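# Shelve the blue desk carton on the wall shelf

## Task

Take the blue carton off the desk and set it on the wall shelf. Other cartons may be slid along that shelf or moved onto the top of the low shelf to make space. When finished, every carton must rest either on the wall shelf or on top of the low shelf, none stacked on another, all motionless; the robot must be holding nothing and touching nothing movable, and must be upright, neither fallen nor tilted.

## Robot and tools

ROBOT. A Hello Robot Stretch 4: an omni-wheel base, a lift riding a vertical mast, a single arm that telescopes forward, a wrist with yaw, pitch and roll, and a two-finger gripper. It stands about 1.6 m tall; the base rim lies within 0.23 m of the base origin. Objects may occasionally get a small push from outside.

FRAMES. Base frame: origin on the floor beneath the base centre, x ahead, y to the left, z upward. hand_pose (a point between the open fingertips) is reported in this frame; with all wrist joints at zero its axes line up with the base frame, and its printed position may be slightly wrong. Odometry frame: the base frame as it was when the scene began. base_odometry counts wheel rotation only, so slipping looks like travel; heading runs -3.142 to 3.142, left positive.

execute_actions. Arguments: "actions", a list holding one action or none (empty just reports state and images), and optional "cameras" (names from head_camera, head_left_camera, head_right_camera, wrist_camera, or "all"; omitted or null means all; [] means none; an unknown name rejects the call). An action contains "base", "joints", or both, plus optional "pace" and "contact_limits"; alternatively it is {"end_of_arm": "enable_torque"} alone, which re-powers any wrist or gripper motor that shut itself off. Motions in one action begin together.
- base: one command only, an offset relative to where the base last reported itself. {"translate_m": d} drives straight, metres, forward positive, -2 to 2. {"strafe_m": d} slides sideways, metres, left positive, -2 to 2. {"rotate_rad": d} turns in place, radians, counter-clockwise (left) positive, -3.2 to 3.2.
- joints: absolute targets keyed by name. lift_m 0 to 1.2; arm_m 0 to 0.55 (extension); wrist_yaw_rad -1.134 to 4.276 (0 ahead, left positive, 3.14 stowed back, above 3.4 the arm may obstruct); wrist_pitch_rad -1.117 to 4.259 (0 level, 1.57 pointing down); wrist_roll_rad -1.117 to 4.259 (0 fingers level, positive turns clockwise viewed from behind); gripper_m -0.038 to 0.141, the fingertip gap in metres, negative meaning fingers press together. Done tolerances: lift and arm ±0.004, yaw and roll ±0.02, pitch ±0.05, gripper ±0.004. A joint target outside its range is clipped and still executed (reported); any other bad value or unknown key rejects the whole call with no motion. No action runs longer than 15 s.
- pace: "slow", "default", "fast", "max" (default if omitted). Base speed 0.1/0.3/0.4/0.6 m/s and turning 1/2/3/4 rad/s respectively; with lift above 0.2 these are reduced, to 0.3 m/s and 1 rad/s at lift 1.2.
- contact_limits: {"arm_m": x}, x from 0 (gentlest) to 0.75 (firmest), default 0.5; how hard the arm may push before halting.
Example: {"base": {"translate_m": 0.3}, "joints": {"gripper_m": 0.05}, "pace": "fast"}. Joints or base omitted from an action may still be driving to an earlier target without any status showing it. If one result reports a stop, the remaining execute_actions, wait and finished_scene calls in that same reply are skipped.

wait: {"seconds": 0 to 10}; commands nothing, returns state and images. zoom_image: {"camera": name, "region": [x0, y0, x1, y1]} in pixels of that camera's latest full image, top-left origin, at most 504 by 504. finished_scene: {"scene": number of the current scene}; irreversible, reports success. Replying with no tool call ends everything.

RESULTS. base_status and joint_status give how each motion ended: "done" (for the base, wheels turned the commanded amount even if slipping); "off_target" (resting short and maybe still pushing); "contact_stop_at_<key>" (met resistance; that part goes slack, a slack lift may sag, slack wheels may roll); "limit_stop_at_<name>"; "time_out"; "torque_fault" (a wrist or gripper motor overloaded and went limp; send enable_torque). After these the old target is dropped. "limit_stop_at_tilt" means a lean above 6 degrees; lift, arm and wheels go slack until it eases. "limit_stop_at_own_body" is self-collision protection, likely with pitch below -0.2 plus roll below -0.4 or above 4; moving away is allowed. on_its_own lists uncommanded things; its "held at" is a target, not a position. lidar_m: 12 distances in metres from the base origin, 30-degree sectors, first straight ahead then counter-clockwise (4th left, 7th behind, 10th right); "-" means nothing seen or closer than 0.25 m; it sees from about 0.15 m up, misses clear objects and thin legs. wrist_depth_mm: 7x7 grid from top left, 100 to 2000 mm, "-" invalid. turned_by_wheels vs turned_by_imu differing by over about 0.1 rad suggests a collision or slip; heading error is roughly their difference. base_tilt in degrees (forward, right positive, small fixed bias). motor_effort: percent of maximum, positive toward higher joint values, peak in brackets (noisy); for wheel_0/1/2 positive turns the base right. A rest effort flagged outside range suggests pushing or load.

GRIPPING. Command gripper_m below the object's width; deeper values squeeze harder and pull the object toward the wrist. Holding is not shown by the reading or "done"; a firm grip at commanded values of 0 or more shows in the gripper effort. Fingertips pressed onto a surface can jam; raise the lift.

CAMERAS. head_camera at the mast top, facing forward and down (turn the base to look around); head_left_camera and head_right_camera are fisheyes beside it, aimed steeper, showing base and arm; wrist_camera looks along the fingers, fingertips near the image bottom. Calibration lines give K, distortion and T_world_to_cam mapping the base frame into each camera, with small errors.

AVOID. Driving or turning with over 1 kg held and arm_m above 0.2, especially fast; steady hard pushes with a raised gripper or high contact limit (tipping); pressing the gripper into things during base or arm moves (torque faults); dropping, slamming or knocking cartons off. To unfold at the start, send lift_m 0.4 with wrist_yaw_rad 0 together.

Each tool is called as name(argument=value, ...) on one line, values as JSON.

## Session

execute_actions(actions=[])

Scene clock: 0.00 s.
base_odometry: x=+0.000 y=+0.000 heading=+0.000 (m, m, rad; odometry frame)
turned_by_wheels: +0.000 (rad since the last result)
turned_by_imu: +0.000 (rad since the last result)
base_tilt: forward=-0.4 right=-0.4 (deg)
lidar_m: 1.52 2.20 1.71 1.86 2.32 2.25 2.25 1.64 1.60 1.70 2.31 1.42
base_status: not commanded
joint_positions: lift_m=+0.271 arm_m=-0.002 wrist_yaw_rad=+3.226 wrist_pitch_rad=-0.010 wrist_roll_rad=-0.016 gripper_m=+0.057
joint_status: not commanded
motor_effort: lift_m=+21 arm_m=-1 wrist_yaw_rad=+2 wrist_pitch_rad=-7 wrist_roll_rad=+1 gripper_m=-4 wheel_0=+0 wheel_1=-1 wheel_2=+1 (%)
hand_pose: x=-0.1262 y=+0.0628 z=+0.4518 quat_wxyz=(-0.042, +0.006, -0.008, +0.999) (m; base frame)
wrist_depth_mm: - 133 133 - - - - / - - 133 - - - - / - 108 133 - - - 1921 / - 135 160 - - - - / 200 1808 - - - - - / 209 1499 195 1499 195 1499 1499 / 208 960 1025 108 1025 946 1025
pictures: head_camera, head_left_camera, head_right_camera, wrist_camera
Images, in order (width x height): head_camera 420x560, head_left_camera 420x672, head_right_camera 420x672, wrist_camera 616x392.

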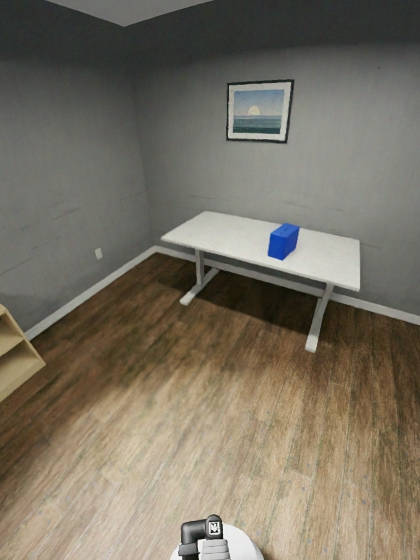

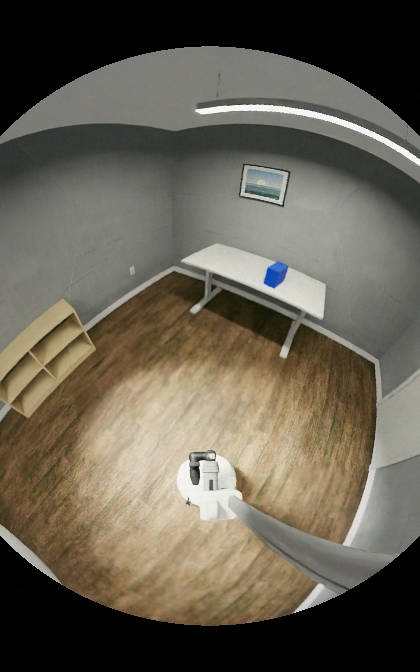

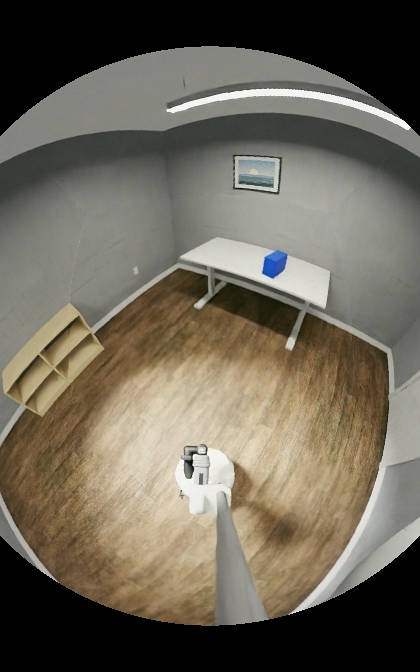

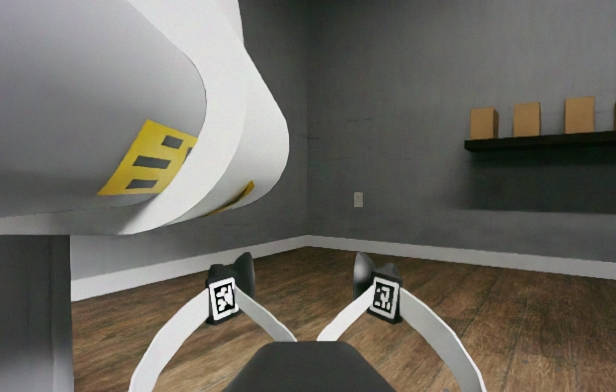

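execute_actions(actions=[{"base":{"rotate_rad":3.0},"joints":{"wrist_yaw_rad":0,"lift_m":0.4},"pace":"fast"}])

Scene clock: 2.73 s.
base_odometry: x=+0.000 y=+0.000 heading=+3.000 (m, m, rad; odometry frame)
turned_by_wheels: +3.000 (rad since the last result)
turned_by_imu: +3.019 (rad since the last result)
base_tilt: forward=-0.5 right=-0.4 (deg)
lidar_m: 2.52 1.74 1.60 1.62 2.07 1.44 1.46 1.89 1.72 1.73 2.69 2.22
base_status: done
joint_positions: lift_m=+0.400 arm_m=-0.002 wrist_yaw_rad=+0.000 wrist_pitch_rad=-0.010 wrist_roll_rad=-0.016 gripper_m=+0.057
joint_status: all done
motor_effort: lift_m=+22(24) arm_m=-1(1) wrist_yaw_rad=-1(7) wrist_pitch_rad=-6(8) wrist_roll_rad=+1(2) gripper_m=-3(2) wheel_0=-4(16) wheel_1=-1(10) wheel_2=-1(13) (%)
hand_pose: x=+0.4571 y=-0.0873 z=+0.5811 quat_wxyz=(+1.000, -0.008, -0.005, +0.000) (m; base frame)
wrist_depth_mm: 1499 1983 - - - - 1863 / 1537 1921 - - - - 1863 / 1537 - - - - 1808 1708 / 1537 - - - - - 1863 / 1537 - - - - - 1863 / 1537 1808 195 1863 196 1808 1808 / 1255 1182 1281 108 1281 1182 1255
pictures: head_camera, head_left_camera, head_right_camera, wrist_camera
camera_calibration (this result's frames):
wrist_camera: T_world_to_cam=[[-0.0120515, -0.999849, 0.0125488, -0.0901123], [0.00999767, -0.0126696, -0.99987, 0.634105], [0.999877, -0.0119244, 0.0101488, -0.239241], [0, 0, 0, 1]] pos_world=[0.231786, -0.0849176, 0.637581]
Images, in order (width x height): head_camera 420x560, head_left_camera 420x672, head_right_camera 420x672, wrist_camera 616x392.

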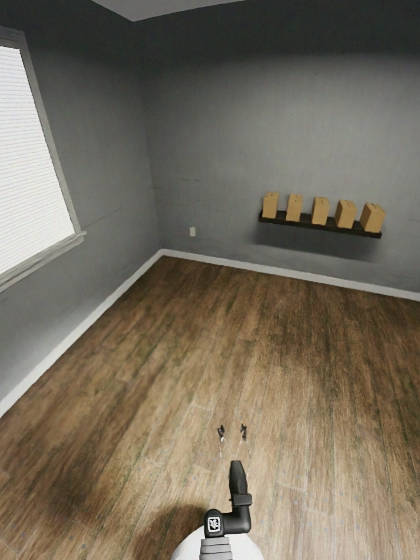

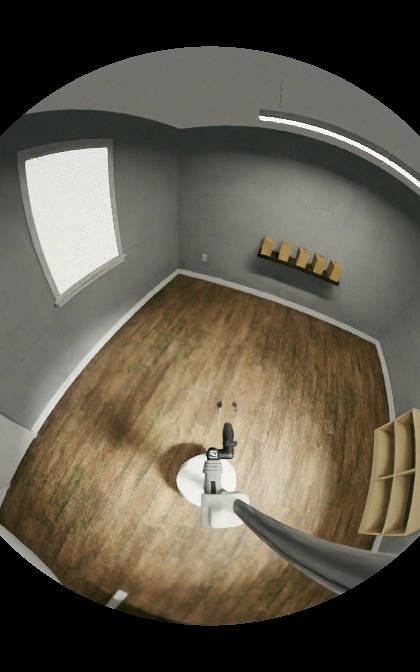

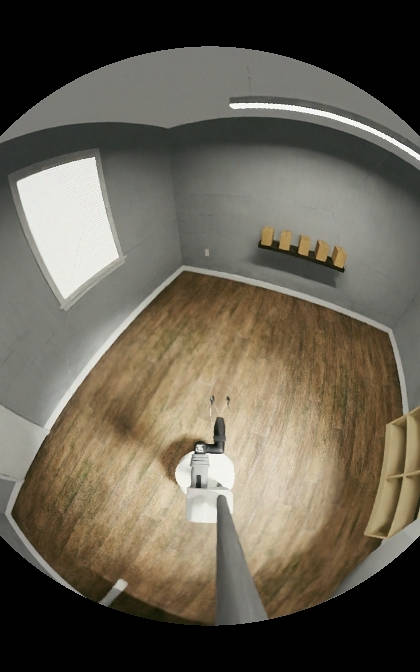

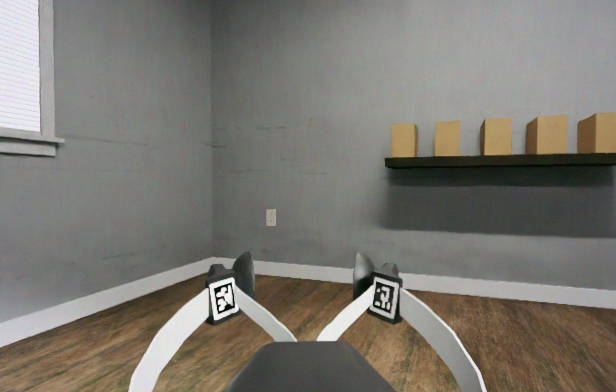

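execute_actions(actions=[{"base":{"rotate_rad":-0.5},"joints":{"lift_m":0.8,"gripper_m":0.13},"pace":"fast"}], cameras=[])

execute_actions(actions=[{"base":{"translate_m":1.1},"pace":"fast"}])

Scene clock: 5.43 s.
base_odometry: x=+0.000 y=+0.000 heading=+2.500 (m, m, rad; odometry frame)
turned_by_wheels: -0.500 (rad since the last result)
turned_by_imu: -0.502 (rad since the last result)
base_tilt: forward=-0.4 right=-0.4 (deg)
lidar_m: 2.20 2.53 1.73 1.61 1.65 2.09 1.43 1.47 1.96 1.72 1.77 2.66
base_status: done
joint_positions: lift_m=+0.800 arm_m=-0.002 wrist_yaw_rad=+0.000 wrist_pitch_rad=-0.010 wrist_roll_rad=-0.016 gripper_m=+0.130
joint_status: all done
motor_effort: lift_m=+22(24) arm_m=-1(1) wrist_yaw_rad=+1(1) wrist_pitch_rad=-6(7) wrist_roll_rad=+0(2) gripper_m=+0(1) wheel_0=+4(12) wheel_1=+1(10) wheel_2=+1(11) (%)
hand_pose: x=+0.4571 y=-0.0875 z=+0.9811 quat_wxyz=(+1.000, -0.008, -0.005, +0.000) (m; base frame)
wrist_depth_mm: - - - - - - - / - - - - - - - / - - - - - - - / - - - - - - - / - - - - - - - / - - - - - - - / - 1921 - 108 - 1921 -
pictures: none
No camera images: the call's "cameras" was empty. Leave "cameras" out to get every camera's image.

Scene clock: 9.60 s.
base_odometry: x=-0.882 y=+0.658 heading=+2.500 (m, m, rad; odometry frame)
turned_by_wheels: +0.000 (rad since the last result)
turned_by_imu: +0.001 (rad since the last result)
base_tilt: forward=-0.5 right=-0.4 (deg)
lidar_m: 1.11 1.14 1.82 1.70 1.74 2.27 3.36 2.60 1.76 1.63 2.05 1.24
base_status: done
joint_positions: lift_m=+0.800 arm_m=-0.002 wrist_yaw_rad=+0.000 wrist_pitch_rad=-0.010 wrist_roll_rad=-0.016 gripper_m=+0.130
joint_status: not commanded
motor_effort: lift_m=+22(22) arm_m=-1(1) wrist_yaw_rad=+2(1) wrist_pitch_rad=-7(7) wrist_roll_rad=+1(2) gripper_m=-1(1) wheel_0=+4(10) wheel_1=+1(9) wheel_2=+1(14) (%)
hand_pose: x=+0.4571 y=-0.0874 z=+0.9811 quat_wxyz=(+1.000, -0.008, -0.005, +0.000) (m; base frame)
wrist_depth_mm: 1060 1098 1138 1160 1205 1229 1308 / 1078 1098 1118 1182 1205 1255 1281 / 1078 1118 1160 1182 1229 1255 1336 / 1078 1118 1160 1182 1205 1255 1336 / 1078 891 931 960 976 1255 1308 / 1078 878 931 946 946 1281 1336 / 1098 1138 1160 108 1255 1281 1336
pictures: head_camera, head_left_camera, head_right_camera, wrist_camera
camera_calibration (this result's frames):
wrist_camera: T_world_to_cam=[[-0.0124769, -0.999843, 0.0125488, -0.0950595], [0.00999229, -0.0126739, -0.99987, 1.03401], [0.999872, -0.0123498, 0.0101489, -0.243301], [0, 0, 0, 1]] pos_world=[0.231752, -0.0849445, 1.03754]
Images, in order (width x height): head_camera 420x560, head_left_camera 420x672, head_right_camera 420x672, wrist_camera 616x392.

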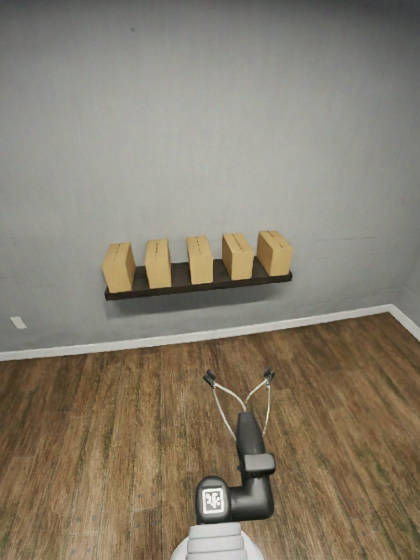

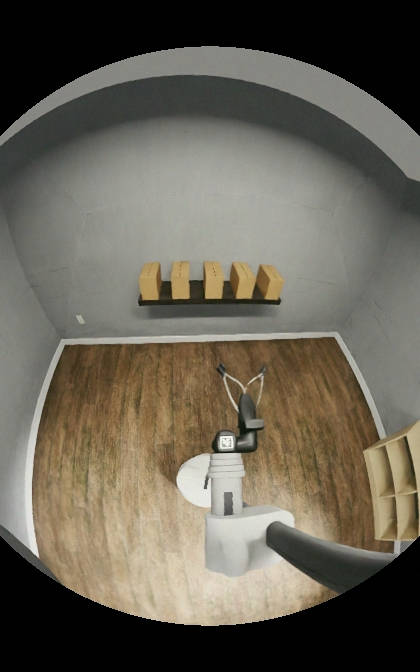

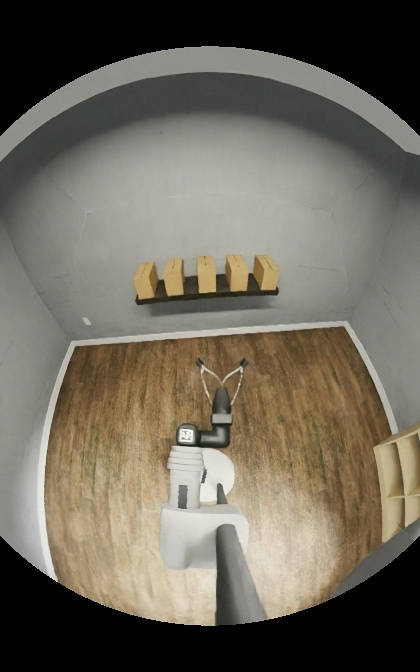

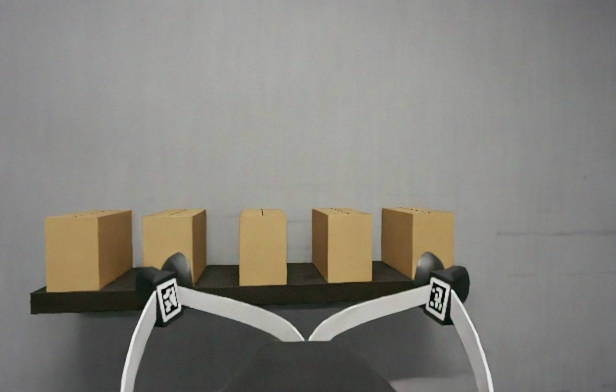

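execute_actions(actions=[{"base":{"rotate_rad":0.14},"joints":{"lift_m":0.68,"gripper_m":0.0}}], cameras=[])

execute_actions(actions=[{"base":{"translate_m":0.4}}])

Scene clock: 12.23 s.
base_odometry: x=-0.882 y=+0.658 heading=+2.640 (m, m, rad; odometry frame)
turned_by_wheels: +0.139 (rad since the last result)
turned_by_imu: +0.141 (rad since the last result)
base_tilt: forward=-0.2 right=-0.3 (deg)
lidar_m: 1.11 1.18 1.77 1.70 1.79 2.59 3.41 2.72 1.69 1.65 1.88 1.15
base_status: done
joint_positions: lift_m=+0.680 arm_m=-0.002 wrist_yaw_rad=+0.000 wrist_pitch_rad=-0.010 wrist_roll_rad=-0.016 gripper_m=+0.000
joint_status: all done
motor_effort: lift_m=+18(22) arm_m=-1(1) wrist_yaw_rad=+1(1) wrist_pitch_rad=-6(9) wrist_roll_rad=+2(1) gripper_m=-5(7) wheel_0=-4(5) wheel_1=-2(6) wheel_2=-1(7) (%)
hand_pose: x=+0.4571 y=-0.0874 z=+0.8614 quat_wxyz=(+1.000, -0.008, -0.005, +0.000) (m; base frame)
wrist_depth_mm: 1160 1138 1138 1118 1138 1138 1160 / 1160 1160 1138 1160 1138 1138 1160 / 1182 1160 1160 1160 1160 1160 1160 / 1182 917 917 917 917 917 1160 / 1182 1182 917 904 917 917 1182 / 1182 1182 1182 196 1160 1160 1182 / 1182 1182 1182 108 1160 1182 1160
pictures: none
No camera images: the call's "cameras" was empty. Leave "cameras" out to get every camera's image.

Scene clock: 15.07 s.
base_odometry: x=-1.232 y=+0.850 heading=+2.640 (m, m, rad; odometry frame)
turned_by_wheels: +0.001 (rad since the last result)
turned_by_imu: +0.001 (rad since the last result)
base_tilt: forward=-0.4 right=-0.5 (deg)
lidar_m: 0.71 0.78 1.48 1.68 1.77 2.61 3.84 2.27 1.76 2.01 1.36 0.76
base_status: done
joint_positions: lift_m=+0.680 arm_m=-0.002 wrist_yaw_rad=+0.000 wrist_pitch_rad=-0.010 wrist_roll_rad=-0.016 gripper_m=+0.000
joint_status: not commanded
motor_effort: lift_m=+19(19) arm_m=-1(1) wrist_yaw_rad=+0(0) wrist_pitch_rad=-8(8) wrist_roll_rad=+0(0) gripper_m=-6(5) wheel_0=+6(11) wheel_1=+4(9) wheel_2=-2(12) (%)
hand_pose: x=+0.4571 y=-0.0874 z=+0.8614 quat_wxyz=(+1.000, -0.008, -0.005, +0.000) (m; base frame)
wrist_depth_mm: 768 759 759 759 750 759 750 / 759 759 759 759 759 750 759 / 768 768 768 759 768 759 759 / 521 603 521 768 661 517 591 / 525 564 525 525 564 517 574 / 521 521 517 196 517 517 512 / 788 778 788 108 778 778 778
pictures: head_camera, head_left_camera, head_right_camera, wrist_camera
camera_calibration (this result's frames):
wrist_camera: T_world_to_cam=[[-0.012386, -0.999845, 0.0125488, -0.0935725], [0.00999329, -0.0126729, -0.99987, 0.914315], [0.999873, -0.012259, 0.0101487, -0.242086], [0, 0, 0, 1]] pos_world=[0.231759, -0.0849387, 0.917827]
Images, in order (width x height): head_camera 420x560, head_left_camera 420x672, head_right_camera 420x672, wrist_camera 616x392.

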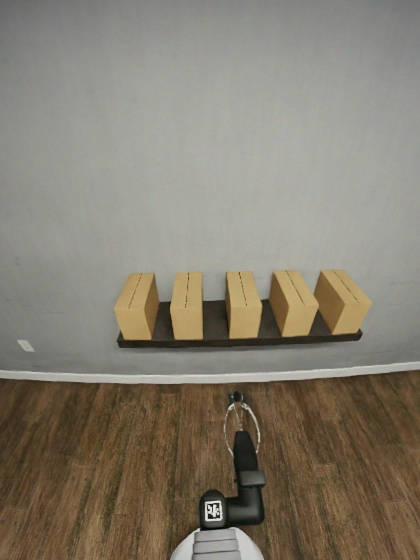

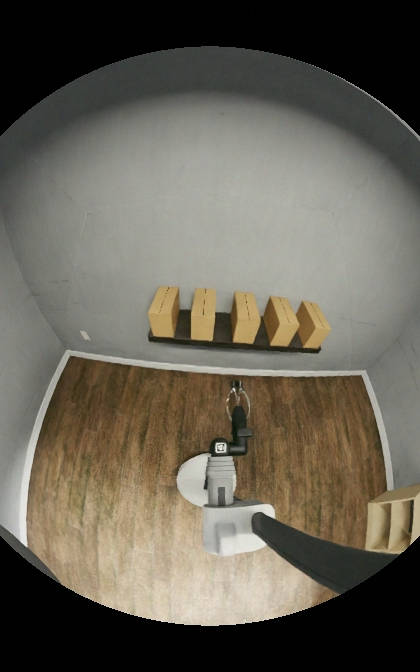

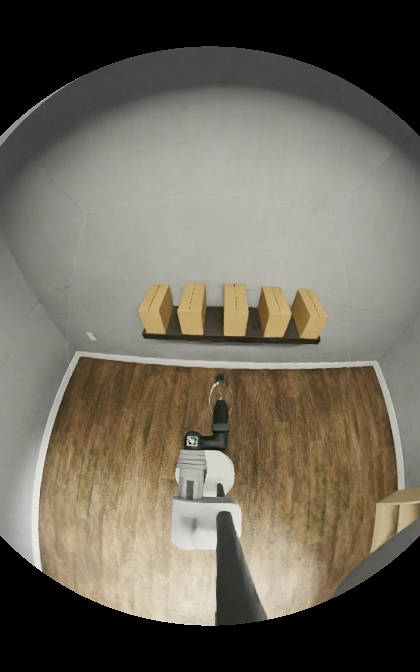

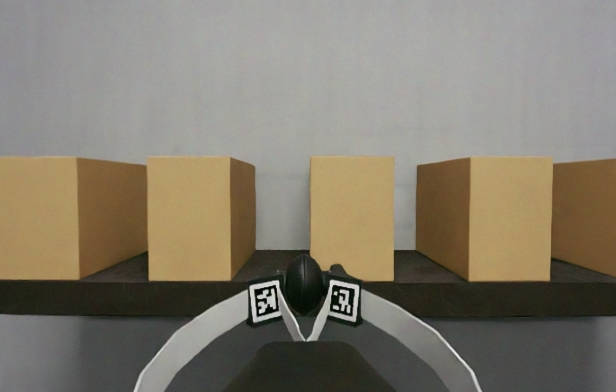

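execute_actions(actions=[{"base":{"strafe_m":0.167},"joints":{"gripper_m":0.141,"lift_m":0.7,"arm_m":0.2}}], cameras=["wrist_camera"])

execute_actions(actions=[{"joints":{"arm_m":0.39}}], cameras=["wrist_camera","head_camera"])

Scene clock: 17.87 s.
base_odometry: x=-1.312 y=+0.704 heading=+2.640 (m, m, rad; odometry frame)
turned_by_wheels: +0.000 (rad since the last result)
turned_by_imu: +0.000 (rad since the last result)
base_tilt: forward=-0.4 right=-0.4 (deg)
lidar_m: 0.73 0.81 1.49 1.52 1.62 2.31 3.82 2.48 1.91 2.17 1.02 0.75
base_status: done
joint_positions: lift_m=+0.700 arm_m=+0.199 wrist_yaw_rad=+0.000 wrist_pitch_rad=-0.010 wrist_roll_rad=-0.016 gripper_m=+0.141
joint_status: all done
motor_effort: lift_m=+23(23) arm_m=+6(7) wrist_yaw_rad=+0(0) wrist_pitch_rad=-7(8) wrist_roll_rad=+2(1) gripper_m=+0(8) wheel_0=-3(13) wheel_1=+2(9) wheel_2=+0(0) (%)
hand_pose: x=+0.6584 y=-0.0874 z=+0.8811 quat_wxyz=(+1.000, -0.008, -0.005, +0.000) (m; base frame)
wrist_depth_mm: 574 574 569 569 569 569 569 / 569 574 574 574 574 569 569 / 580 580 574 574 580 574 574 / 327 330 517 327 569 366 325 / 329 329 580 327 569 340 327 / 330 330 394 330 330 327 329 / 329 329 329 108 327 325 327
pictures: wrist_camera
camera_calibration (this result's frames):
wrist_camera: T_world_to_cam=[[-0.0122879, -0.999846, 0.0125475, -0.0913618], [0.0100992, -0.0126719, -0.999869, 0.931921], [0.999873, -0.0121596, 0.0102533, -0.443591], [0, 0, 0, 1]] pos_world=[0.433001, -0.0849324, 0.937494]
Images, in order (width x height): wrist_camera 616x392.

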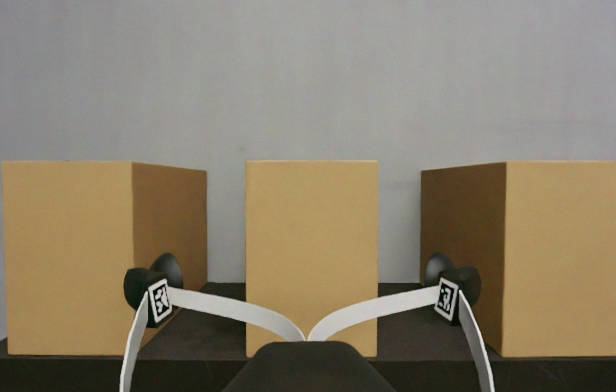

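Scene clock: 19.60 s.
base_odometry: x=-1.312 y=+0.703 heading=+2.640 (m, m, rad; odometry frame)
turned_by_wheels: -0.001 (rad since the last result)
turned_by_imu: +0.006 (rad since the last result)
base_tilt: forward=-0.5 right=-0.4 (deg)
lidar_m: 0.73 1.05 1.50 1.51 1.60 2.32 3.82 2.48 1.90 2.19 0.98 0.75
base_status: not commanded
joint_positions: lift_m=+0.700 arm_m=+0.361 wrist_yaw_rad=-0.009 wrist_pitch_rad=-0.011 wrist_roll_rad=-0.017 gripper_m=+0.141
joint_status: arm_m contact_stop (moved +0.162 of +0.191)
on_its_own: arm_m is slack since a contact_stop (your +0.390 is given up); wrist_yaw_rad is at rest, and its effort (+25) is outside its rest range (-13 to +13)
motor_effort: lift_m=+22(23) arm_m=+0(24) wrist_yaw_rad=+25(64) wrist_pitch_rad=-6(12) wrist_roll_rad=+0(1) gripper_m=-1(1) wheel_0=-2(3) wheel_1=+1(4) wheel_2=-6(15) (%)
hand_pose: x=+0.8191 y=-0.0900 z=+0.8812 quat_wxyz=(+1.000, -0.008, -0.005, -0.005) (m; base frame)
wrist_depth_mm: 413 413 415 413 413 415 413 / 418 415 418 418 415 415 415 / 418 415 173 172 171 418 415 / 206 314 173 172 171 379 274 / 207 293 174 173 173 357 274 / 206 256 175 174 173 212 274 / 205 283 175 108 174 314 273
pictures: head_camera, wrist_camera
camera_calibration (this result's frames):
wrist_camera: T_world_to_cam=[[-0.0214121, -0.99969, 0.0126798, -0.084644], [0.0102809, -0.0129022, -0.999864, 0.930187], [0.999718, -0.0212788, 0.010554, -0.605307], [0, 0, 0, 1]] pos_world=[0.593761, -0.0854966, 0.937522]
Images, in order (width x height): head_camera 420x560, wrist_camera 616x392.

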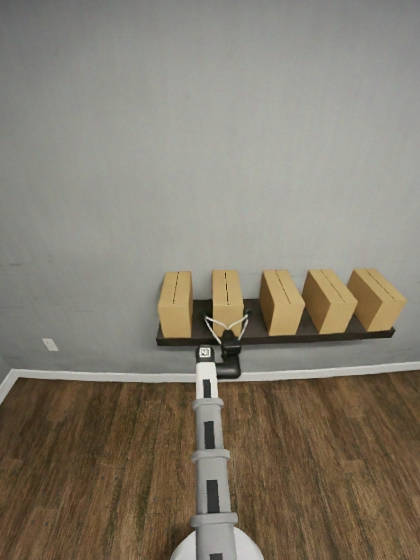

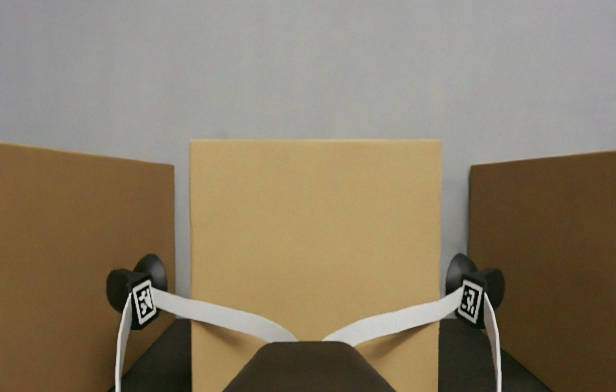

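execute_actions(actions=[{"joints":{"arm_m":0.355,"gripper_m":0.06}}], cameras=[])

execute_actions(actions=[{"joints":{"lift_m":0.72},"pace":"slow"}], cameras=["wrist_camera","head_camera"])

Scene clock: 21.83 s.
base_odometry: x=-1.312 y=+0.703 heading=+2.640 (m, m, rad; odometry frame)
turned_by_wheels: +0.000 (rad since the last result)
turned_by_imu: +0.001 (rad since the last result)
base_tilt: forward=-0.4 right=-0.6 (deg)
lidar_m: 0.74 1.06 1.51 1.50 1.60 2.34 3.82 2.48 1.89 2.19 1.01 0.77
base_status: not commanded
joint_positions: lift_m=+0.700 arm_m=+0.356 wrist_yaw_rad=+0.000 wrist_pitch_rad=-0.010 wrist_roll_rad=-0.017 gripper_m=+0.060
joint_status: all done
motor_effort: lift_m=+22(23) arm_m=-3(5) wrist_yaw_rad=-1(26) wrist_pitch_rad=-8(7) wrist_roll_rad=+1(0) gripper_m=-21(23) wheel_0=-2(2) wheel_1=+1(1) wheel_2=-4(5) (%)
hand_pose: x=+0.8150 y=-0.0873 z=+0.8811 quat_wxyz=(+1.000, -0.008, -0.005, +0.000) (m; base frame)
wrist_depth_mm: 421 421 418 418 415 415 413 / 424 424 421 421 415 415 415 / 427 424 169 166 164 418 418 / 201 301 168 166 163 394 282 / 201 301 169 167 165 394 282 / 200 178 170 168 166 180 282 / 190 283 172 108 167 317 265
pictures: none
No camera images: the call's "cameras" was empty. Leave "cameras" out to get every camera's image.

Scene clock: 22.77 s.
base_odometry: x=-1.312 y=+0.703 heading=+2.640 (m, m, rad; odometry frame)
turned_by_wheels: +0.000 (rad since the last result)
turned_by_imu: +0.000 (rad since the last result)
base_tilt: forward=-0.3 right=-0.4 (deg)
lidar_m: 0.73 1.06 1.51 1.51 1.60 2.35 3.83 2.47 1.92 2.19 0.99 0.78
base_status: not commanded
joint_positions: lift_m=+0.720 arm_m=+0.356 wrist_yaw_rad=+0.000 wrist_pitch_rad=-0.009 wrist_roll_rad=-0.017 gripper_m=+0.060
joint_status: all done
motor_effort: lift_m=+23(25) arm_m=-3(4) wrist_yaw_rad=+1(1) wrist_pitch_rad=-11(12) wrist_roll_rad=+1(3) gripper_m=-20(23) wheel_0=-2(2) wheel_1=+1(1) wheel_2=-4(4) (%)
hand_pose: x=+0.8150 y=-0.0873 z=+0.9005 quat_wxyz=(+1.000, -0.008, -0.004, +0.000) (m; base frame)
wrist_depth_mm: 421 421 418 418 415 413 415 / 424 421 421 421 421 418 418 / 424 424 169 167 165 418 418 / 211 325 168 167 164 421 290 / 201 301 170 167 165 394 281 / 200 178 170 168 166 180 281 / 191 301 172 108 166 334 266
pictures: head_camera, wrist_camera
camera_calibration (this result's frames):
wrist_camera: T_world_to_cam=[[-0.0121091, -0.999846, 0.0127063, -0.0899236], [0.00834318, -0.0128078, -0.999883, 0.951201], [0.999892, -0.0120017, 0.00849698, -0.598867], [0, 0, 0, 1]] pos_world=[0.589777, -0.0849144, 0.957321]
Images, in order (width x height): head_camera 420x560, wrist_camera 616x392.

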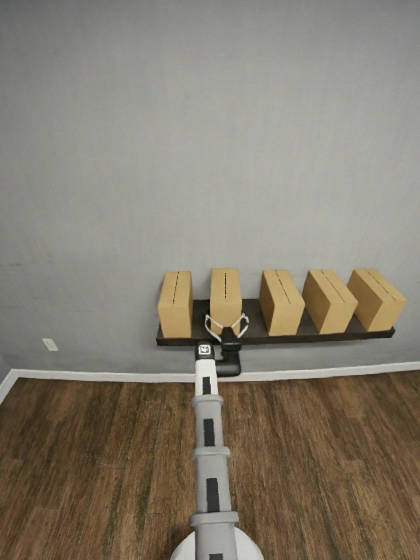

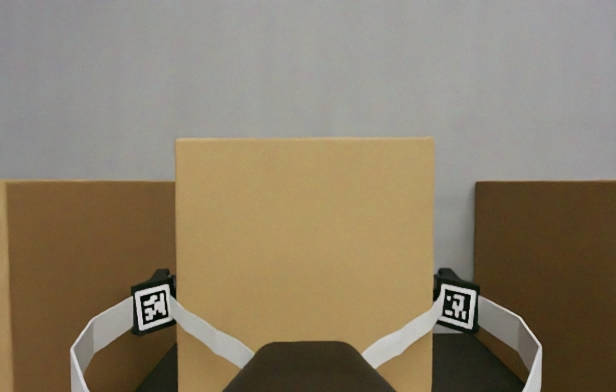

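execute_actions(actions=[{"base":{"strafe_m":0.055},"pace":"slow"}], cameras=[])

execute_actions(actions=[{"joints":{"lift_m":0.70},"pace":"slow"}], cameras=[])

execute_actions(actions=[{"joints":{"gripper_m":0.125}}], cameras=["head_camera"])

execute_actions(actions=[{"joints":{"arm_m":0.15}}], cameras=["wrist_camera","head_camera"])

Scene clock: 24.80 s.
base_odometry: x=-1.339 y=+0.655 heading=+2.640 (m, m, rad; odometry frame)
turned_by_wheels: +0.000 (rad since the last result)
turned_by_imu: +0.000 (rad since the last result)
base_tilt: forward=-0.3 right=-0.4 (deg)
lidar_m: 0.74 1.06 1.51 1.45 1.54 2.23 3.83 2.59 1.96 2.25 1.02 0.78
base_status: done
joint_positions: lift_m=+0.720 arm_m=+0.356 wrist_yaw_rad=+0.000 wrist_pitch_rad=-0.009 wrist_roll_rad=-0.017 gripper_m=+0.060
joint_status: not commanded
motor_effort: lift_m=+23(23) arm_m=-4(3) wrist_yaw_rad=+0(0) wrist_pitch_rad=-12(12) wrist_roll_rad=+2(2) gripper_m=-22(24) wheel_0=-6(9) wheel_1=+4(8) wheel_2=+0(4) (%)
hand_pose: x=+0.8150 y=-0.0874 z=+0.9005 quat_wxyz=(+1.000, -0.008, -0.004, +0.000) (m; base frame)
wrist_depth_mm: 424 424 421 418 418 415 418 / 427 424 424 421 421 418 418 / 430 430 169 167 164 421 418 / 176 205 169 167 164 424 373 / 177 190 169 168 165 427 353 / 178 177 170 168 166 180 353 / 179 190 172 108 166 353 319
pictures: none
No camera images: the call's "cameras" was empty. Leave "cameras" out to get every camera's image.

Scene clock: 25.73 s.
base_odometry: x=-1.339 y=+0.655 heading=+2.640 (m, m, rad; odometry frame)
turned_by_wheels: +0.000 (rad since the last result)
turned_by_imu: +0.000 (rad since the last result)
base_tilt: forward=-0.4 right=-0.4 (deg)
lidar_m: 0.74 1.05 1.50 1.47 1.55 2.27 3.81 2.59 1.96 2.23 1.01 0.77
base_status: not commanded
joint_positions: lift_m=+0.700 arm_m=+0.356 wrist_yaw_rad=+0.000 wrist_pitch_rad=-0.010 wrist_roll_rad=-0.017 gripper_m=+0.060
joint_status: all done
motor_effort: lift_m=+18(24) arm_m=-4(4) wrist_yaw_rad=+1(1) wrist_pitch_rad=-10(12) wrist_roll_rad=+2(2) gripper_m=-23(23) wheel_0=-6(7) wheel_1=+4(4) wheel_2=+0(0) (%)
hand_pose: x=+0.8150 y=-0.0874 z=+0.8812 quat_wxyz=(+1.000, -0.008, -0.005, +0.000) (m; base frame)
wrist_depth_mm: 424 421 421 421 418 418 415 / 427 424 421 421 421 418 421 / 427 427 168 166 164 421 421 / 176 190 169 166 164 424 351 / 177 190 169 167 164 424 351 / 178 177 170 168 166 180 351 / 179 190 171 108 166 317 298
pictures: none
No camera images: the call's "cameras" was empty. Leave "cameras" out to get every camera's image.

Scene clock: 27.30 s.
base_odometry: x=-1.339 y=+0.655 heading=+2.639 (m, m, rad; odometry frame)
turned_by_wheels: +0.000 (rad since the last result)
turned_by_imu: +0.000 (rad since the last result)
base_tilt: forward=-0.4 right=-0.4 (deg)
lidar_m: 0.73 1.06 1.52 1.46 1.56 2.26 3.82 2.59 1.96 2.25 0.99 0.77
base_status: not commanded
joint_positions: lift_m=+0.700 arm_m=+0.355 wrist_yaw_rad=-0.009 wrist_pitch_rad=-0.010 wrist_roll_rad=-0.017 gripper_m=+0.125
joint_status: all done
on_its_own: wrist_yaw_rad is at rest, and its effort (+25) is outside its rest range (-13 to +13)
motor_effort: lift_m=+18(18) arm_m=+0(4) wrist_yaw_rad=+25(25) wrist_pitch_rad=-7(10) wrist_roll_rad=+2(2) gripper_m=+0(20) wheel_0=-6(6) wheel_1=+4(4) wheel_2=-5(5) (%)
hand_pose: x=+0.8136 y=-0.0899 z=+0.8814 quat_wxyz=(+1.000, -0.008, -0.005, -0.004) (m; base frame)
wrist_depth_mm: 424 421 421 421 421 424 421 / 427 424 424 421 424 424 424 / 427 424 424 424 427 424 424 / 174 220 181 179 179 427 342 / 175 206 182 180 180 430 343 / 176 194 182 182 180 392 343 / 178 219 183 108 182 319 310
pictures: head_camera
Images, in order (width x height): head_camera 420x560.

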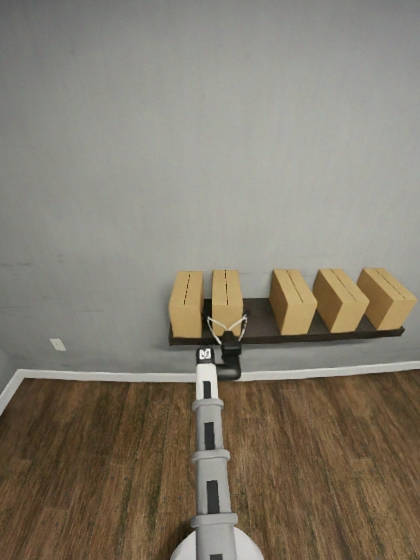

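Scene clock: 29.00 s.
base_odometry: x=-1.339 y=+0.655 heading=+2.639 (m, m, rad; odometry frame)
turned_by_wheels: +0.000 (rad since the last result)
turned_by_imu: +0.001 (rad since the last result)
base_tilt: forward=-0.3 right=-0.4 (deg)
lidar_m: 0.73 1.06 1.51 1.45 1.55 2.26 3.82 2.60 1.98 2.25 1.02 0.77
base_status: not commanded
joint_positions: lift_m=+0.700 arm_m=+0.151 wrist_yaw_rad=+0.000 wrist_pitch_rad=-0.010 wrist_roll_rad=-0.017 gripper_m=+0.125
joint_status: all done
motor_effort: lift_m=+18(18) arm_m=-6(7) wrist_yaw_rad=+0(26) wrist_pitch_rad=-8(8) wrist_roll_rad=+0(2) gripper_m=-2(0) wheel_0=-6(6) wheel_1=+4(4) wheel_2=-5(5) (%)
hand_pose: x=+0.6104 y=-0.0874 z=+0.8814 quat_wxyz=(+1.000, -0.008, -0.005, +0.000) (m; base frame)
wrist_depth_mm: 615 621 621 621 621 615 621 / 627 627 621 627 621 621 621 / 634 627 627 627 627 627 621 / 640 379 382 377 627 488 375 / 640 382 382 379 634 488 377 / 647 382 384 382 394 399 379 / 647 382 379 108 379 377 377
pictures: head_camera, wrist_camera
camera_calibration (this result's frames):
wrist_camera: T_world_to_cam=[[-0.0125148, -0.999841, 0.0126864, -0.0920047], [0.00990628, -0.0128108, -0.999869, 0.932827], [0.999873, -0.0123875, 0.010065, -0.395473], [0, 0, 0, 1]] pos_world=[0.385031, -0.0849388, 0.937852]
Images, in order (width x height): head_camera 420x560, wrist_camera 616x392.

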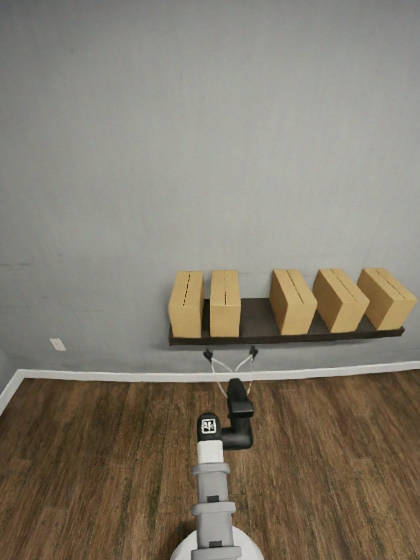

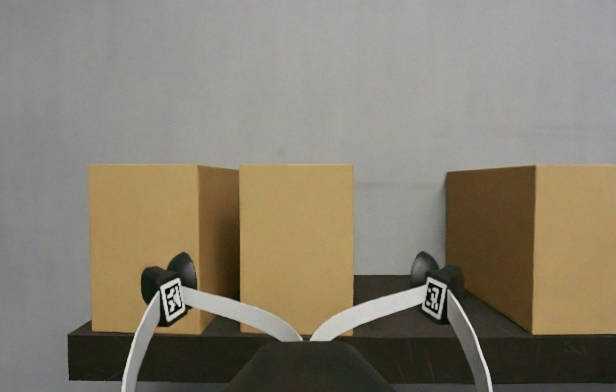

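execute_actions(actions=[{"base":{"strafe_m":-0.29},"joints":{"gripper_m":0.135}}], cameras=["wrist_camera"])

execute_actions(actions=[{"joints":{"arm_m":0.3}}], cameras=["wrist_camera","head_camera"])

Scene clock: 31.70 s.
base_odometry: x=-1.199 y=+0.909 heading=+2.640 (m, m, rad; odometry frame)
turned_by_wheels: +0.000 (rad since the last result)
turned_by_imu: +0.001 (rad since the last result)
base_tilt: forward=-0.5 right=-0.4 (deg)
lidar_m: 0.71 0.77 1.50 1.76 1.86 2.69 3.43 2.14 1.70 1.97 1.33 0.74
base_status: done
joint_positions: lift_m=+0.700 arm_m=+0.151 wrist_yaw_rad=+0.000 wrist_pitch_rad=-0.010 wrist_roll_rad=-0.017 gripper_m=+0.135
joint_status: all done
motor_effort: lift_m=+19(19) arm_m=-6(6) wrist_yaw_rad=-1(0) wrist_pitch_rad=-7(8) wrist_roll_rad=+0(1) gripper_m=+2(0) wheel_0=+4(13) wheel_1=-2(8) wheel_2=+0(5) (%)
hand_pose: x=+0.6104 y=-0.0874 z=+0.8813 quat_wxyz=(+1.000, -0.008, -0.005, +0.000) (m; base frame)
wrist_depth_mm: 609 609 609 609 603 603 597 / 615 609 609 609 609 603 603 / 615 615 615 615 603 609 603 / 366 480 615 364 559 362 359 / 368 452 621 366 559 362 362 / 368 392 397 366 366 362 364 / 366 366 364 108 364 362 359
pictures: wrist_camera
camera_calibration (this result's frames):
wrist_camera: T_world_to_cam=[[-0.0124691, -0.999842, 0.0126866, -0.0920189], [0.00990697, -0.0128105, -0.999869, 0.932766], [0.999873, -0.0123418, 0.0100651, -0.395471], [0, 0, 0, 1]] pos_world=[0.385032, -0.0849359, 0.937792]
Images, in order (width x height): wrist_camera 616x392.

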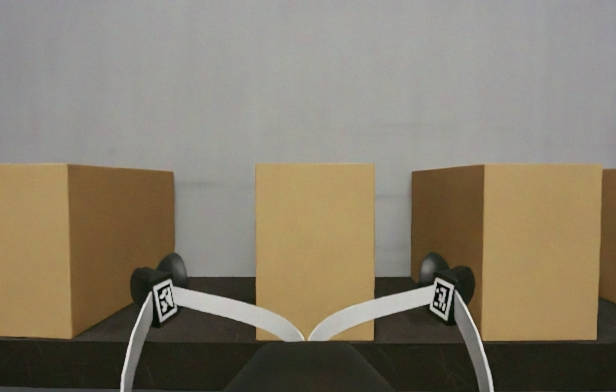

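Scene clock: 33.20 s.
base_odometry: x=-1.199 y=+0.909 heading=+2.640 (m, m, rad; odometry frame)
turned_by_wheels: +0.000 (rad since the last result)
turned_by_imu: +0.000 (rad since the last result)
base_tilt: forward=-0.5 right=-0.3 (deg)
lidar_m: 0.73 0.78 1.49 1.77 1.85 2.69 3.44 2.14 1.71 1.96 1.37 0.74
base_status: not commanded
joint_positions: lift_m=+0.700 arm_m=+0.299 wrist_yaw_rad=+0.000 wrist_pitch_rad=-0.010 wrist_roll_rad=-0.017 gripper_m=+0.135
joint_status: all done
motor_effort: lift_m=+19(19) arm_m=+6(6) wrist_yaw_rad=+0(1) wrist_pitch_rad=-7(7) wrist_roll_rad=+3(2) gripper_m=+1(2) wheel_0=+4(4) wheel_1=-2(2) wheel_2=+0(0) (%)
hand_pose: x=+0.7583 y=-0.0875 z=+0.8813 quat_wxyz=(+1.000, -0.008, -0.005, +0.000) (m; base frame)
wrist_depth_mm: 466 462 462 459 459 459 459 / 469 466 466 462 466 462 459 / 469 469 469 466 462 462 462 / 314 452 469 220 220 368 265 / 314 427 473 221 220 345 265 / 312 382 221 222 222 324 265 / 298 319 303 108 224 301 265
pictures: head_camera, wrist_camera
camera_calibration (this result's frames):
wrist_camera: T_world_to_cam=[[-0.012659, -0.999839, 0.0126852, -0.0900836], [0.0100147, -0.0128124, -0.999868, 0.931249], [0.99987, -0.0125302, 0.0101753, -0.543495], [0, 0, 0, 1]] pos_world=[0.532957, -0.0849478, 0.937798]
Images, in order (width x height): head_camera 420x560, wrist_camera 616x392.

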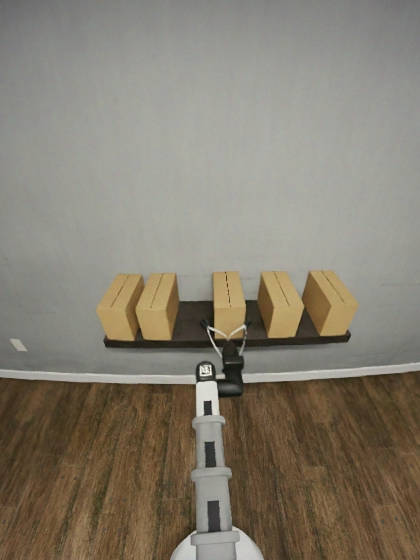

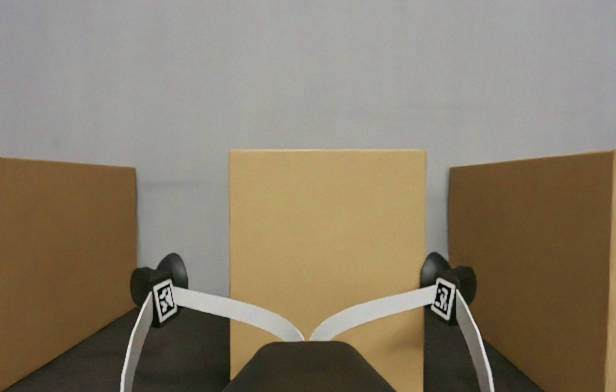

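execute_actions(actions=[{"base":{"strafe_m":-0.01},"joints":{"arm_m":0.34}}], cameras=[])

execute_actions(actions=[{"joints":{"gripper_m":0.06}}], cameras=[])

execute_actions(actions=[{"joints":{"lift_m":0.72},"pace":"slow"}], cameras=[])

execute_actions(actions=[{"base":{"strafe_m":-0.055},"pace":"slow"}], cameras=[])

execute_actions(actions=[{"joints":{"lift_m":0.70},"pace":"slow"}], cameras=[])

execute_actions(actions=[{"joints":{"gripper_m":0.125}}], cameras=[])

execute_actions(actions=[{"joints":{"arm_m":0.0},"pace":"fast"}], cameras=["wrist_camera","head_camera"])

Scene clock: 34.57 s.
base_odometry: x=-1.194 y=+0.918 heading=+2.640 (m, m, rad; odometry frame)
turned_by_wheels: +0.000 (rad since the last result)
turned_by_imu: +0.001 (rad since the last result)
base_tilt: forward=-0.3 right=-0.4 (deg)
lidar_m: 0.73 0.77 1.47 1.76 1.84 2.72 3.84 2.10 1.70 1.95 1.34 0.74
base_status: done
joint_positions: lift_m=+0.700 arm_m=+0.339 wrist_yaw_rad=-0.004 wrist_pitch_rad=-0.010 wrist_roll_rad=-0.017 gripper_m=+0.135
joint_status: all done
motor_effort: lift_m=+19(19) arm_m=+8(8) wrist_yaw_rad=+13(11) wrist_pitch_rad=-6(7) wrist_roll_rad=+3(0) gripper_m=+2(2) wheel_0=+5(13) wheel_1=-2(8) wheel_2=+0(2) (%)
hand_pose: x=+0.7976 y=-0.0886 z=+0.8813 quat_wxyz=(+1.000, -0.008, -0.005, -0.002) (m; base frame)
wrist_depth_mm: 424 424 424 424 421 418 421 / 427 427 427 427 424 421 424 / 430 424 427 424 424 424 424 / 324 430 182 181 181 347 251 / 324 433 183 182 182 324 251 / 324 392 183 183 182 286 251 / 298 319 185 108 183 300 250
pictures: none
No camera images: the call's "cameras" was empty. Leave "cameras" out to get every camera's image.

Scene clock: 36.30 s.
base_odometry: x=-1.194 y=+0.918 heading=+2.640 (m, m, rad; odometry frame)
turned_by_wheels: +0.000 (rad since the last result)
turned_by_imu: +0.001 (rad since the last result)
base_tilt: forward=-0.4 right=-0.4 (deg)
lidar_m: 0.71 0.78 1.49 1.74 1.88 2.69 3.85 2.13 1.69 1.95 1.34 0.75
base_status: not commanded
joint_positions: lift_m=+0.700 arm_m=+0.339 wrist_yaw_rad=+0.000 wrist_pitch_rad=-0.010 wrist_roll_rad=-0.017 gripper_m=+0.061
joint_status: all done
motor_effort: lift_m=+19(19) arm_m=+6(8) wrist_yaw_rad=+1(11) wrist_pitch_rad=-8(8) wrist_roll_rad=+1(2) gripper_m=-22(24) wheel_0=+5(5) wheel_1=-2(2) wheel_2=+0(0) (%)
hand_pose: x=+0.7984 y=-0.0875 z=+0.8813 quat_wxyz=(+1.000, -0.008, -0.005, +0.000) (m; base frame)
wrist_depth_mm: 424 424 424 421 421 418 415 / 427 424 424 424 421 421 418 / 430 430 167 167 168 424 421 / 320 430 167 168 168 351 254 / 319 433 168 168 169 351 253 / 320 177 170 170 170 180 253 / 293 319 170 108 171 300 247
pictures: none
No camera images: the call's "cameras" was empty. Leave "cameras" out to get every camera's image.

Scene clock: 37.23 s.
base_odometry: x=-1.194 y=+0.918 heading=+2.640 (m, m, rad; odometry frame)
turned_by_wheels: +0.000 (rad since the last result)
turned_by_imu: +0.000 (rad since the last result)
base_tilt: forward=-0.4 right=-0.4 (deg)
lidar_m: 0.72 0.78 1.48 1.77 1.84 2.69 3.86 2.15 1.69 1.95 1.34 0.75
base_status: not commanded
joint_positions: lift_m=+0.720 arm_m=+0.339 wrist_yaw_rad=+0.000 wrist_pitch_rad=-0.009 wrist_roll_rad=-0.017 gripper_m=+0.061
joint_status: all done
motor_effort: lift_m=+23(23) arm_m=+6(6) wrist_yaw_rad=+0(1) wrist_pitch_rad=-12(12) wrist_roll_rad=+1(1) gripper_m=-22(21) wheel_0=+5(5) wheel_1=-2(2) wheel_2=+0(0) (%)
hand_pose: x=+0.7984 y=-0.0875 z=+0.9005 quat_wxyz=(+1.000, -0.008, -0.004, +0.000) (m; base frame)
wrist_depth_mm: 424 424 424 421 421 418 418 / 430 427 424 421 421 421 418 / 427 430 168 168 168 424 424 / 336 433 168 168 168 379 259 / 322 433 169 169 169 353 253 / 320 175 169 170 170 182 253 / 298 355 170 108 171 327 253
pictures: none
No camera images: the call's "cameras" was empty. Leave "cameras" out to get every camera's image.

Scene clock: 38.90 s.
base_odometry: x=-1.168 y=+0.966 heading=+2.640 (m, m, rad; odometry frame)
turned_by_wheels: +0.000 (rad since the last result)
turned_by_imu: +0.001 (rad since the last result)
base_tilt: forward=-0.4 right=-0.4 (deg)
lidar_m: 0.72 0.76 1.48 1.81 1.92 2.75 3.41 2.10 1.65 1.88 1.32 0.75
base_status: done
joint_positions: lift_m=+0.720 arm_m=+0.339 wrist_yaw_rad=+0.000 wrist_pitch_rad=-0.009 wrist_roll_rad=-0.017 gripper_m=+0.061
joint_status: not commanded
motor_effort: lift_m=+23(23) arm_m=+6(6) wrist_yaw_rad=+1(1) wrist_pitch_rad=-11(11) wrist_roll_rad=+0(1) gripper_m=-22(23) wheel_0=+7(7) wheel_1=-4(9) wheel_2=+0(3) (%)
hand_pose: x=+0.7984 y=-0.0874 z=+0.9005 quat_wxyz=(+1.000, -0.008, -0.004, +0.000) (m; base frame)
wrist_depth_mm: 421 418 418 415 418 415 413 / 424 424 421 421 421 418 415 / 427 424 167 168 168 421 421 / 407 427 168 168 169 260 188 / 389 433 169 169 169 242 179 / 389 175 169 170 170 182 179 / 332 351 170 108 171 242 178
pictures: none
No camera images: the call's "cameras" was empty. Leave "cameras" out to get every camera's image.

Scene clock: 39.83 s.
base_odometry: x=-1.168 y=+0.966 heading=+2.640 (m, m, rad; odometry frame)
turned_by_wheels: +0.000 (rad since the last result)
turned_by_imu: +0.000 (rad since the last result)
base_tilt: forward=-0.5 right=-0.5 (deg)
lidar_m: 0.73 0.77 1.48 1.80 1.92 2.77 3.41 2.11 1.63 1.88 1.34 0.74
base_status: not commanded
joint_positions: lift_m=+0.700 arm_m=+0.339 wrist_yaw_rad=+0.000 wrist_pitch_rad=-0.010 wrist_roll_rad=-0.017 gripper_m=+0.061
joint_status: all done
motor_effort: lift_m=+18(23) arm_m=+6(6) wrist_yaw_rad=+0(1) wrist_pitch_rad=-9(10) wrist_roll_rad=+2(2) gripper_m=-24(23) wheel_0=+7(7) wheel_1=-4(4) wheel_2=+0(0) (%)
hand_pose: x=+0.7984 y=-0.0874 z=+0.8813 quat_wxyz=(+1.000, -0.008, -0.005, +0.000) (m; base frame)
wrist_depth_mm: 424 421 421 418 418 415 415 / 427 424 424 421 418 418 418 / 427 427 167 167 168 421 421 / 389 430 167 168 168 243 179 / 389 430 169 169 169 243 179 / 389 176 169 170 170 182 179 / 298 317 170 108 171 242 178
pictures: none
No camera images: the call's "cameras" was empty. Leave "cameras" out to get every camera's image.

Scene clock: 41.40 s.
base_odometry: x=-1.168 y=+0.966 heading=+2.640 (m, m, rad; odometry frame)
turned_by_wheels: +0.000 (rad since the last result)
turned_by_imu: +0.000 (rad since the last result)
base_tilt: forward=-0.5 right=-0.5 (deg)
lidar_m: 0.71 0.77 1.48 1.81 1.92 2.78 3.47 2.11 1.63 1.90 1.34 0.76
base_status: not commanded
joint_positions: lift_m=+0.700 arm_m=+0.339 wrist_yaw_rad=-0.006 wrist_pitch_rad=-0.011 wrist_roll_rad=-0.017 gripper_m=+0.125
joint_status: all done
on_its_own: wrist_yaw_rad is at rest, and its effort (+17) is outside its rest range (-13 to +13)
motor_effort: lift_m=+18(18) arm_m=+6(6) wrist_yaw_rad=+17(21) wrist_pitch_rad=-7(10) wrist_roll_rad=+2(2) gripper_m=-5(22) wheel_0=+6(7) wheel_1=-2(4) wheel_2=-4(4) (%)
hand_pose: x=+0.7979 y=-0.0891 z=+0.8815 quat_wxyz=(+1.000, -0.008, -0.005, -0.003) (m; base frame)
wrist_depth_mm: 424 421 421 421 418 418 418 / 424 421 421 421 421 424 421 / 427 427 421 424 424 424 421 / 394 430 179 178 178 236 176 / 392 430 180 180 179 222 175 / 389 389 181 180 180 202 175 / 317 317 182 108 181 228 175
pictures: none
No camera images: the call's "cameras" was empty. Leave "cameras" out to get every camera's image.

Scene clock: 43.20 s.
base_odometry: x=-1.168 y=+0.966 heading=+2.640 (m, m, rad; odometry frame)
turned_by_wheels: +0.000 (rad since the last result)
turned_by_imu: +0.001 (rad since the last result)
base_tilt: forward=-0.3 right=-0.4 (deg)
lidar_m: 0.73 0.78 1.47 1.81 1.92 2.79 3.43 2.10 1.66 1.89 1.30 0.74
base_status: not commanded
joint_positions: lift_m=+0.700 arm_m=+0.001 wrist_yaw_rad=+0.000 wrist_pitch_rad=-0.010 wrist_roll_rad=-0.017 gripper_m=+0.125
joint_status: all done
motor_effort: lift_m=+18(18) arm_m=-6(6) wrist_yaw_rad=+1(16) wrist_pitch_rad=-6(7) wrist_roll_rad=+1(3) gripper_m=+1(1) wheel_0=+6(6) wheel_1=-2(2) wheel_2=-4(4) (%)
hand_pose: x=+0.4604 y=-0.0875 z=+0.8814 quat_wxyz=(+1.000, -0.008, -0.005, +0.000) (m; base frame)
wrist_depth_mm: 759 750 759 741 750 741 750 / 759 750 750 750 750 759 750 / 768 759 759 759 759 759 750 / 512 634 768 517 504 609 500 / 517 591 759 517 512 603 508 / 517 512 512 508 508 504 504 / 778 778 778 108 768 768 768
pictures: head_camera, wrist_camera
camera_calibration (this result's frames):
wrist_camera: T_world_to_cam=[[-0.0126182, -0.99984, 0.0126864, -0.0938639], [0.00992346, -0.012812, -0.999869, 0.934313], [0.999871, -0.0124906, 0.0100835, -0.245534], [0, 0, 0, 1]] pos_world=[0.235046, -0.0849453, 0.937857]
Images, in order (width x height): head_camera 420x560, wrist_camera 616x392.

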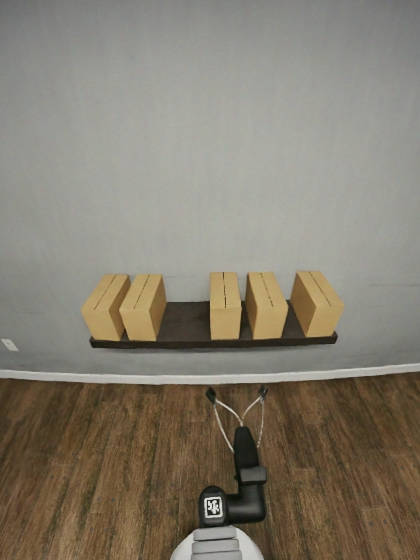

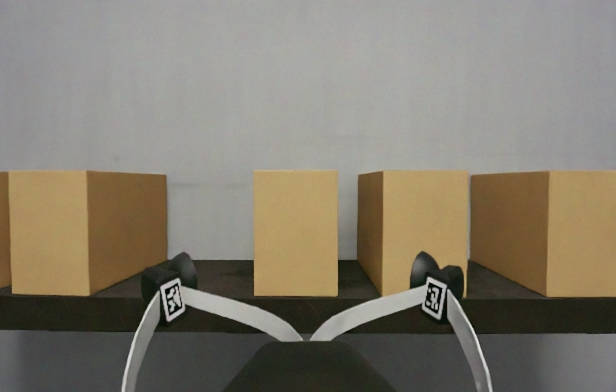

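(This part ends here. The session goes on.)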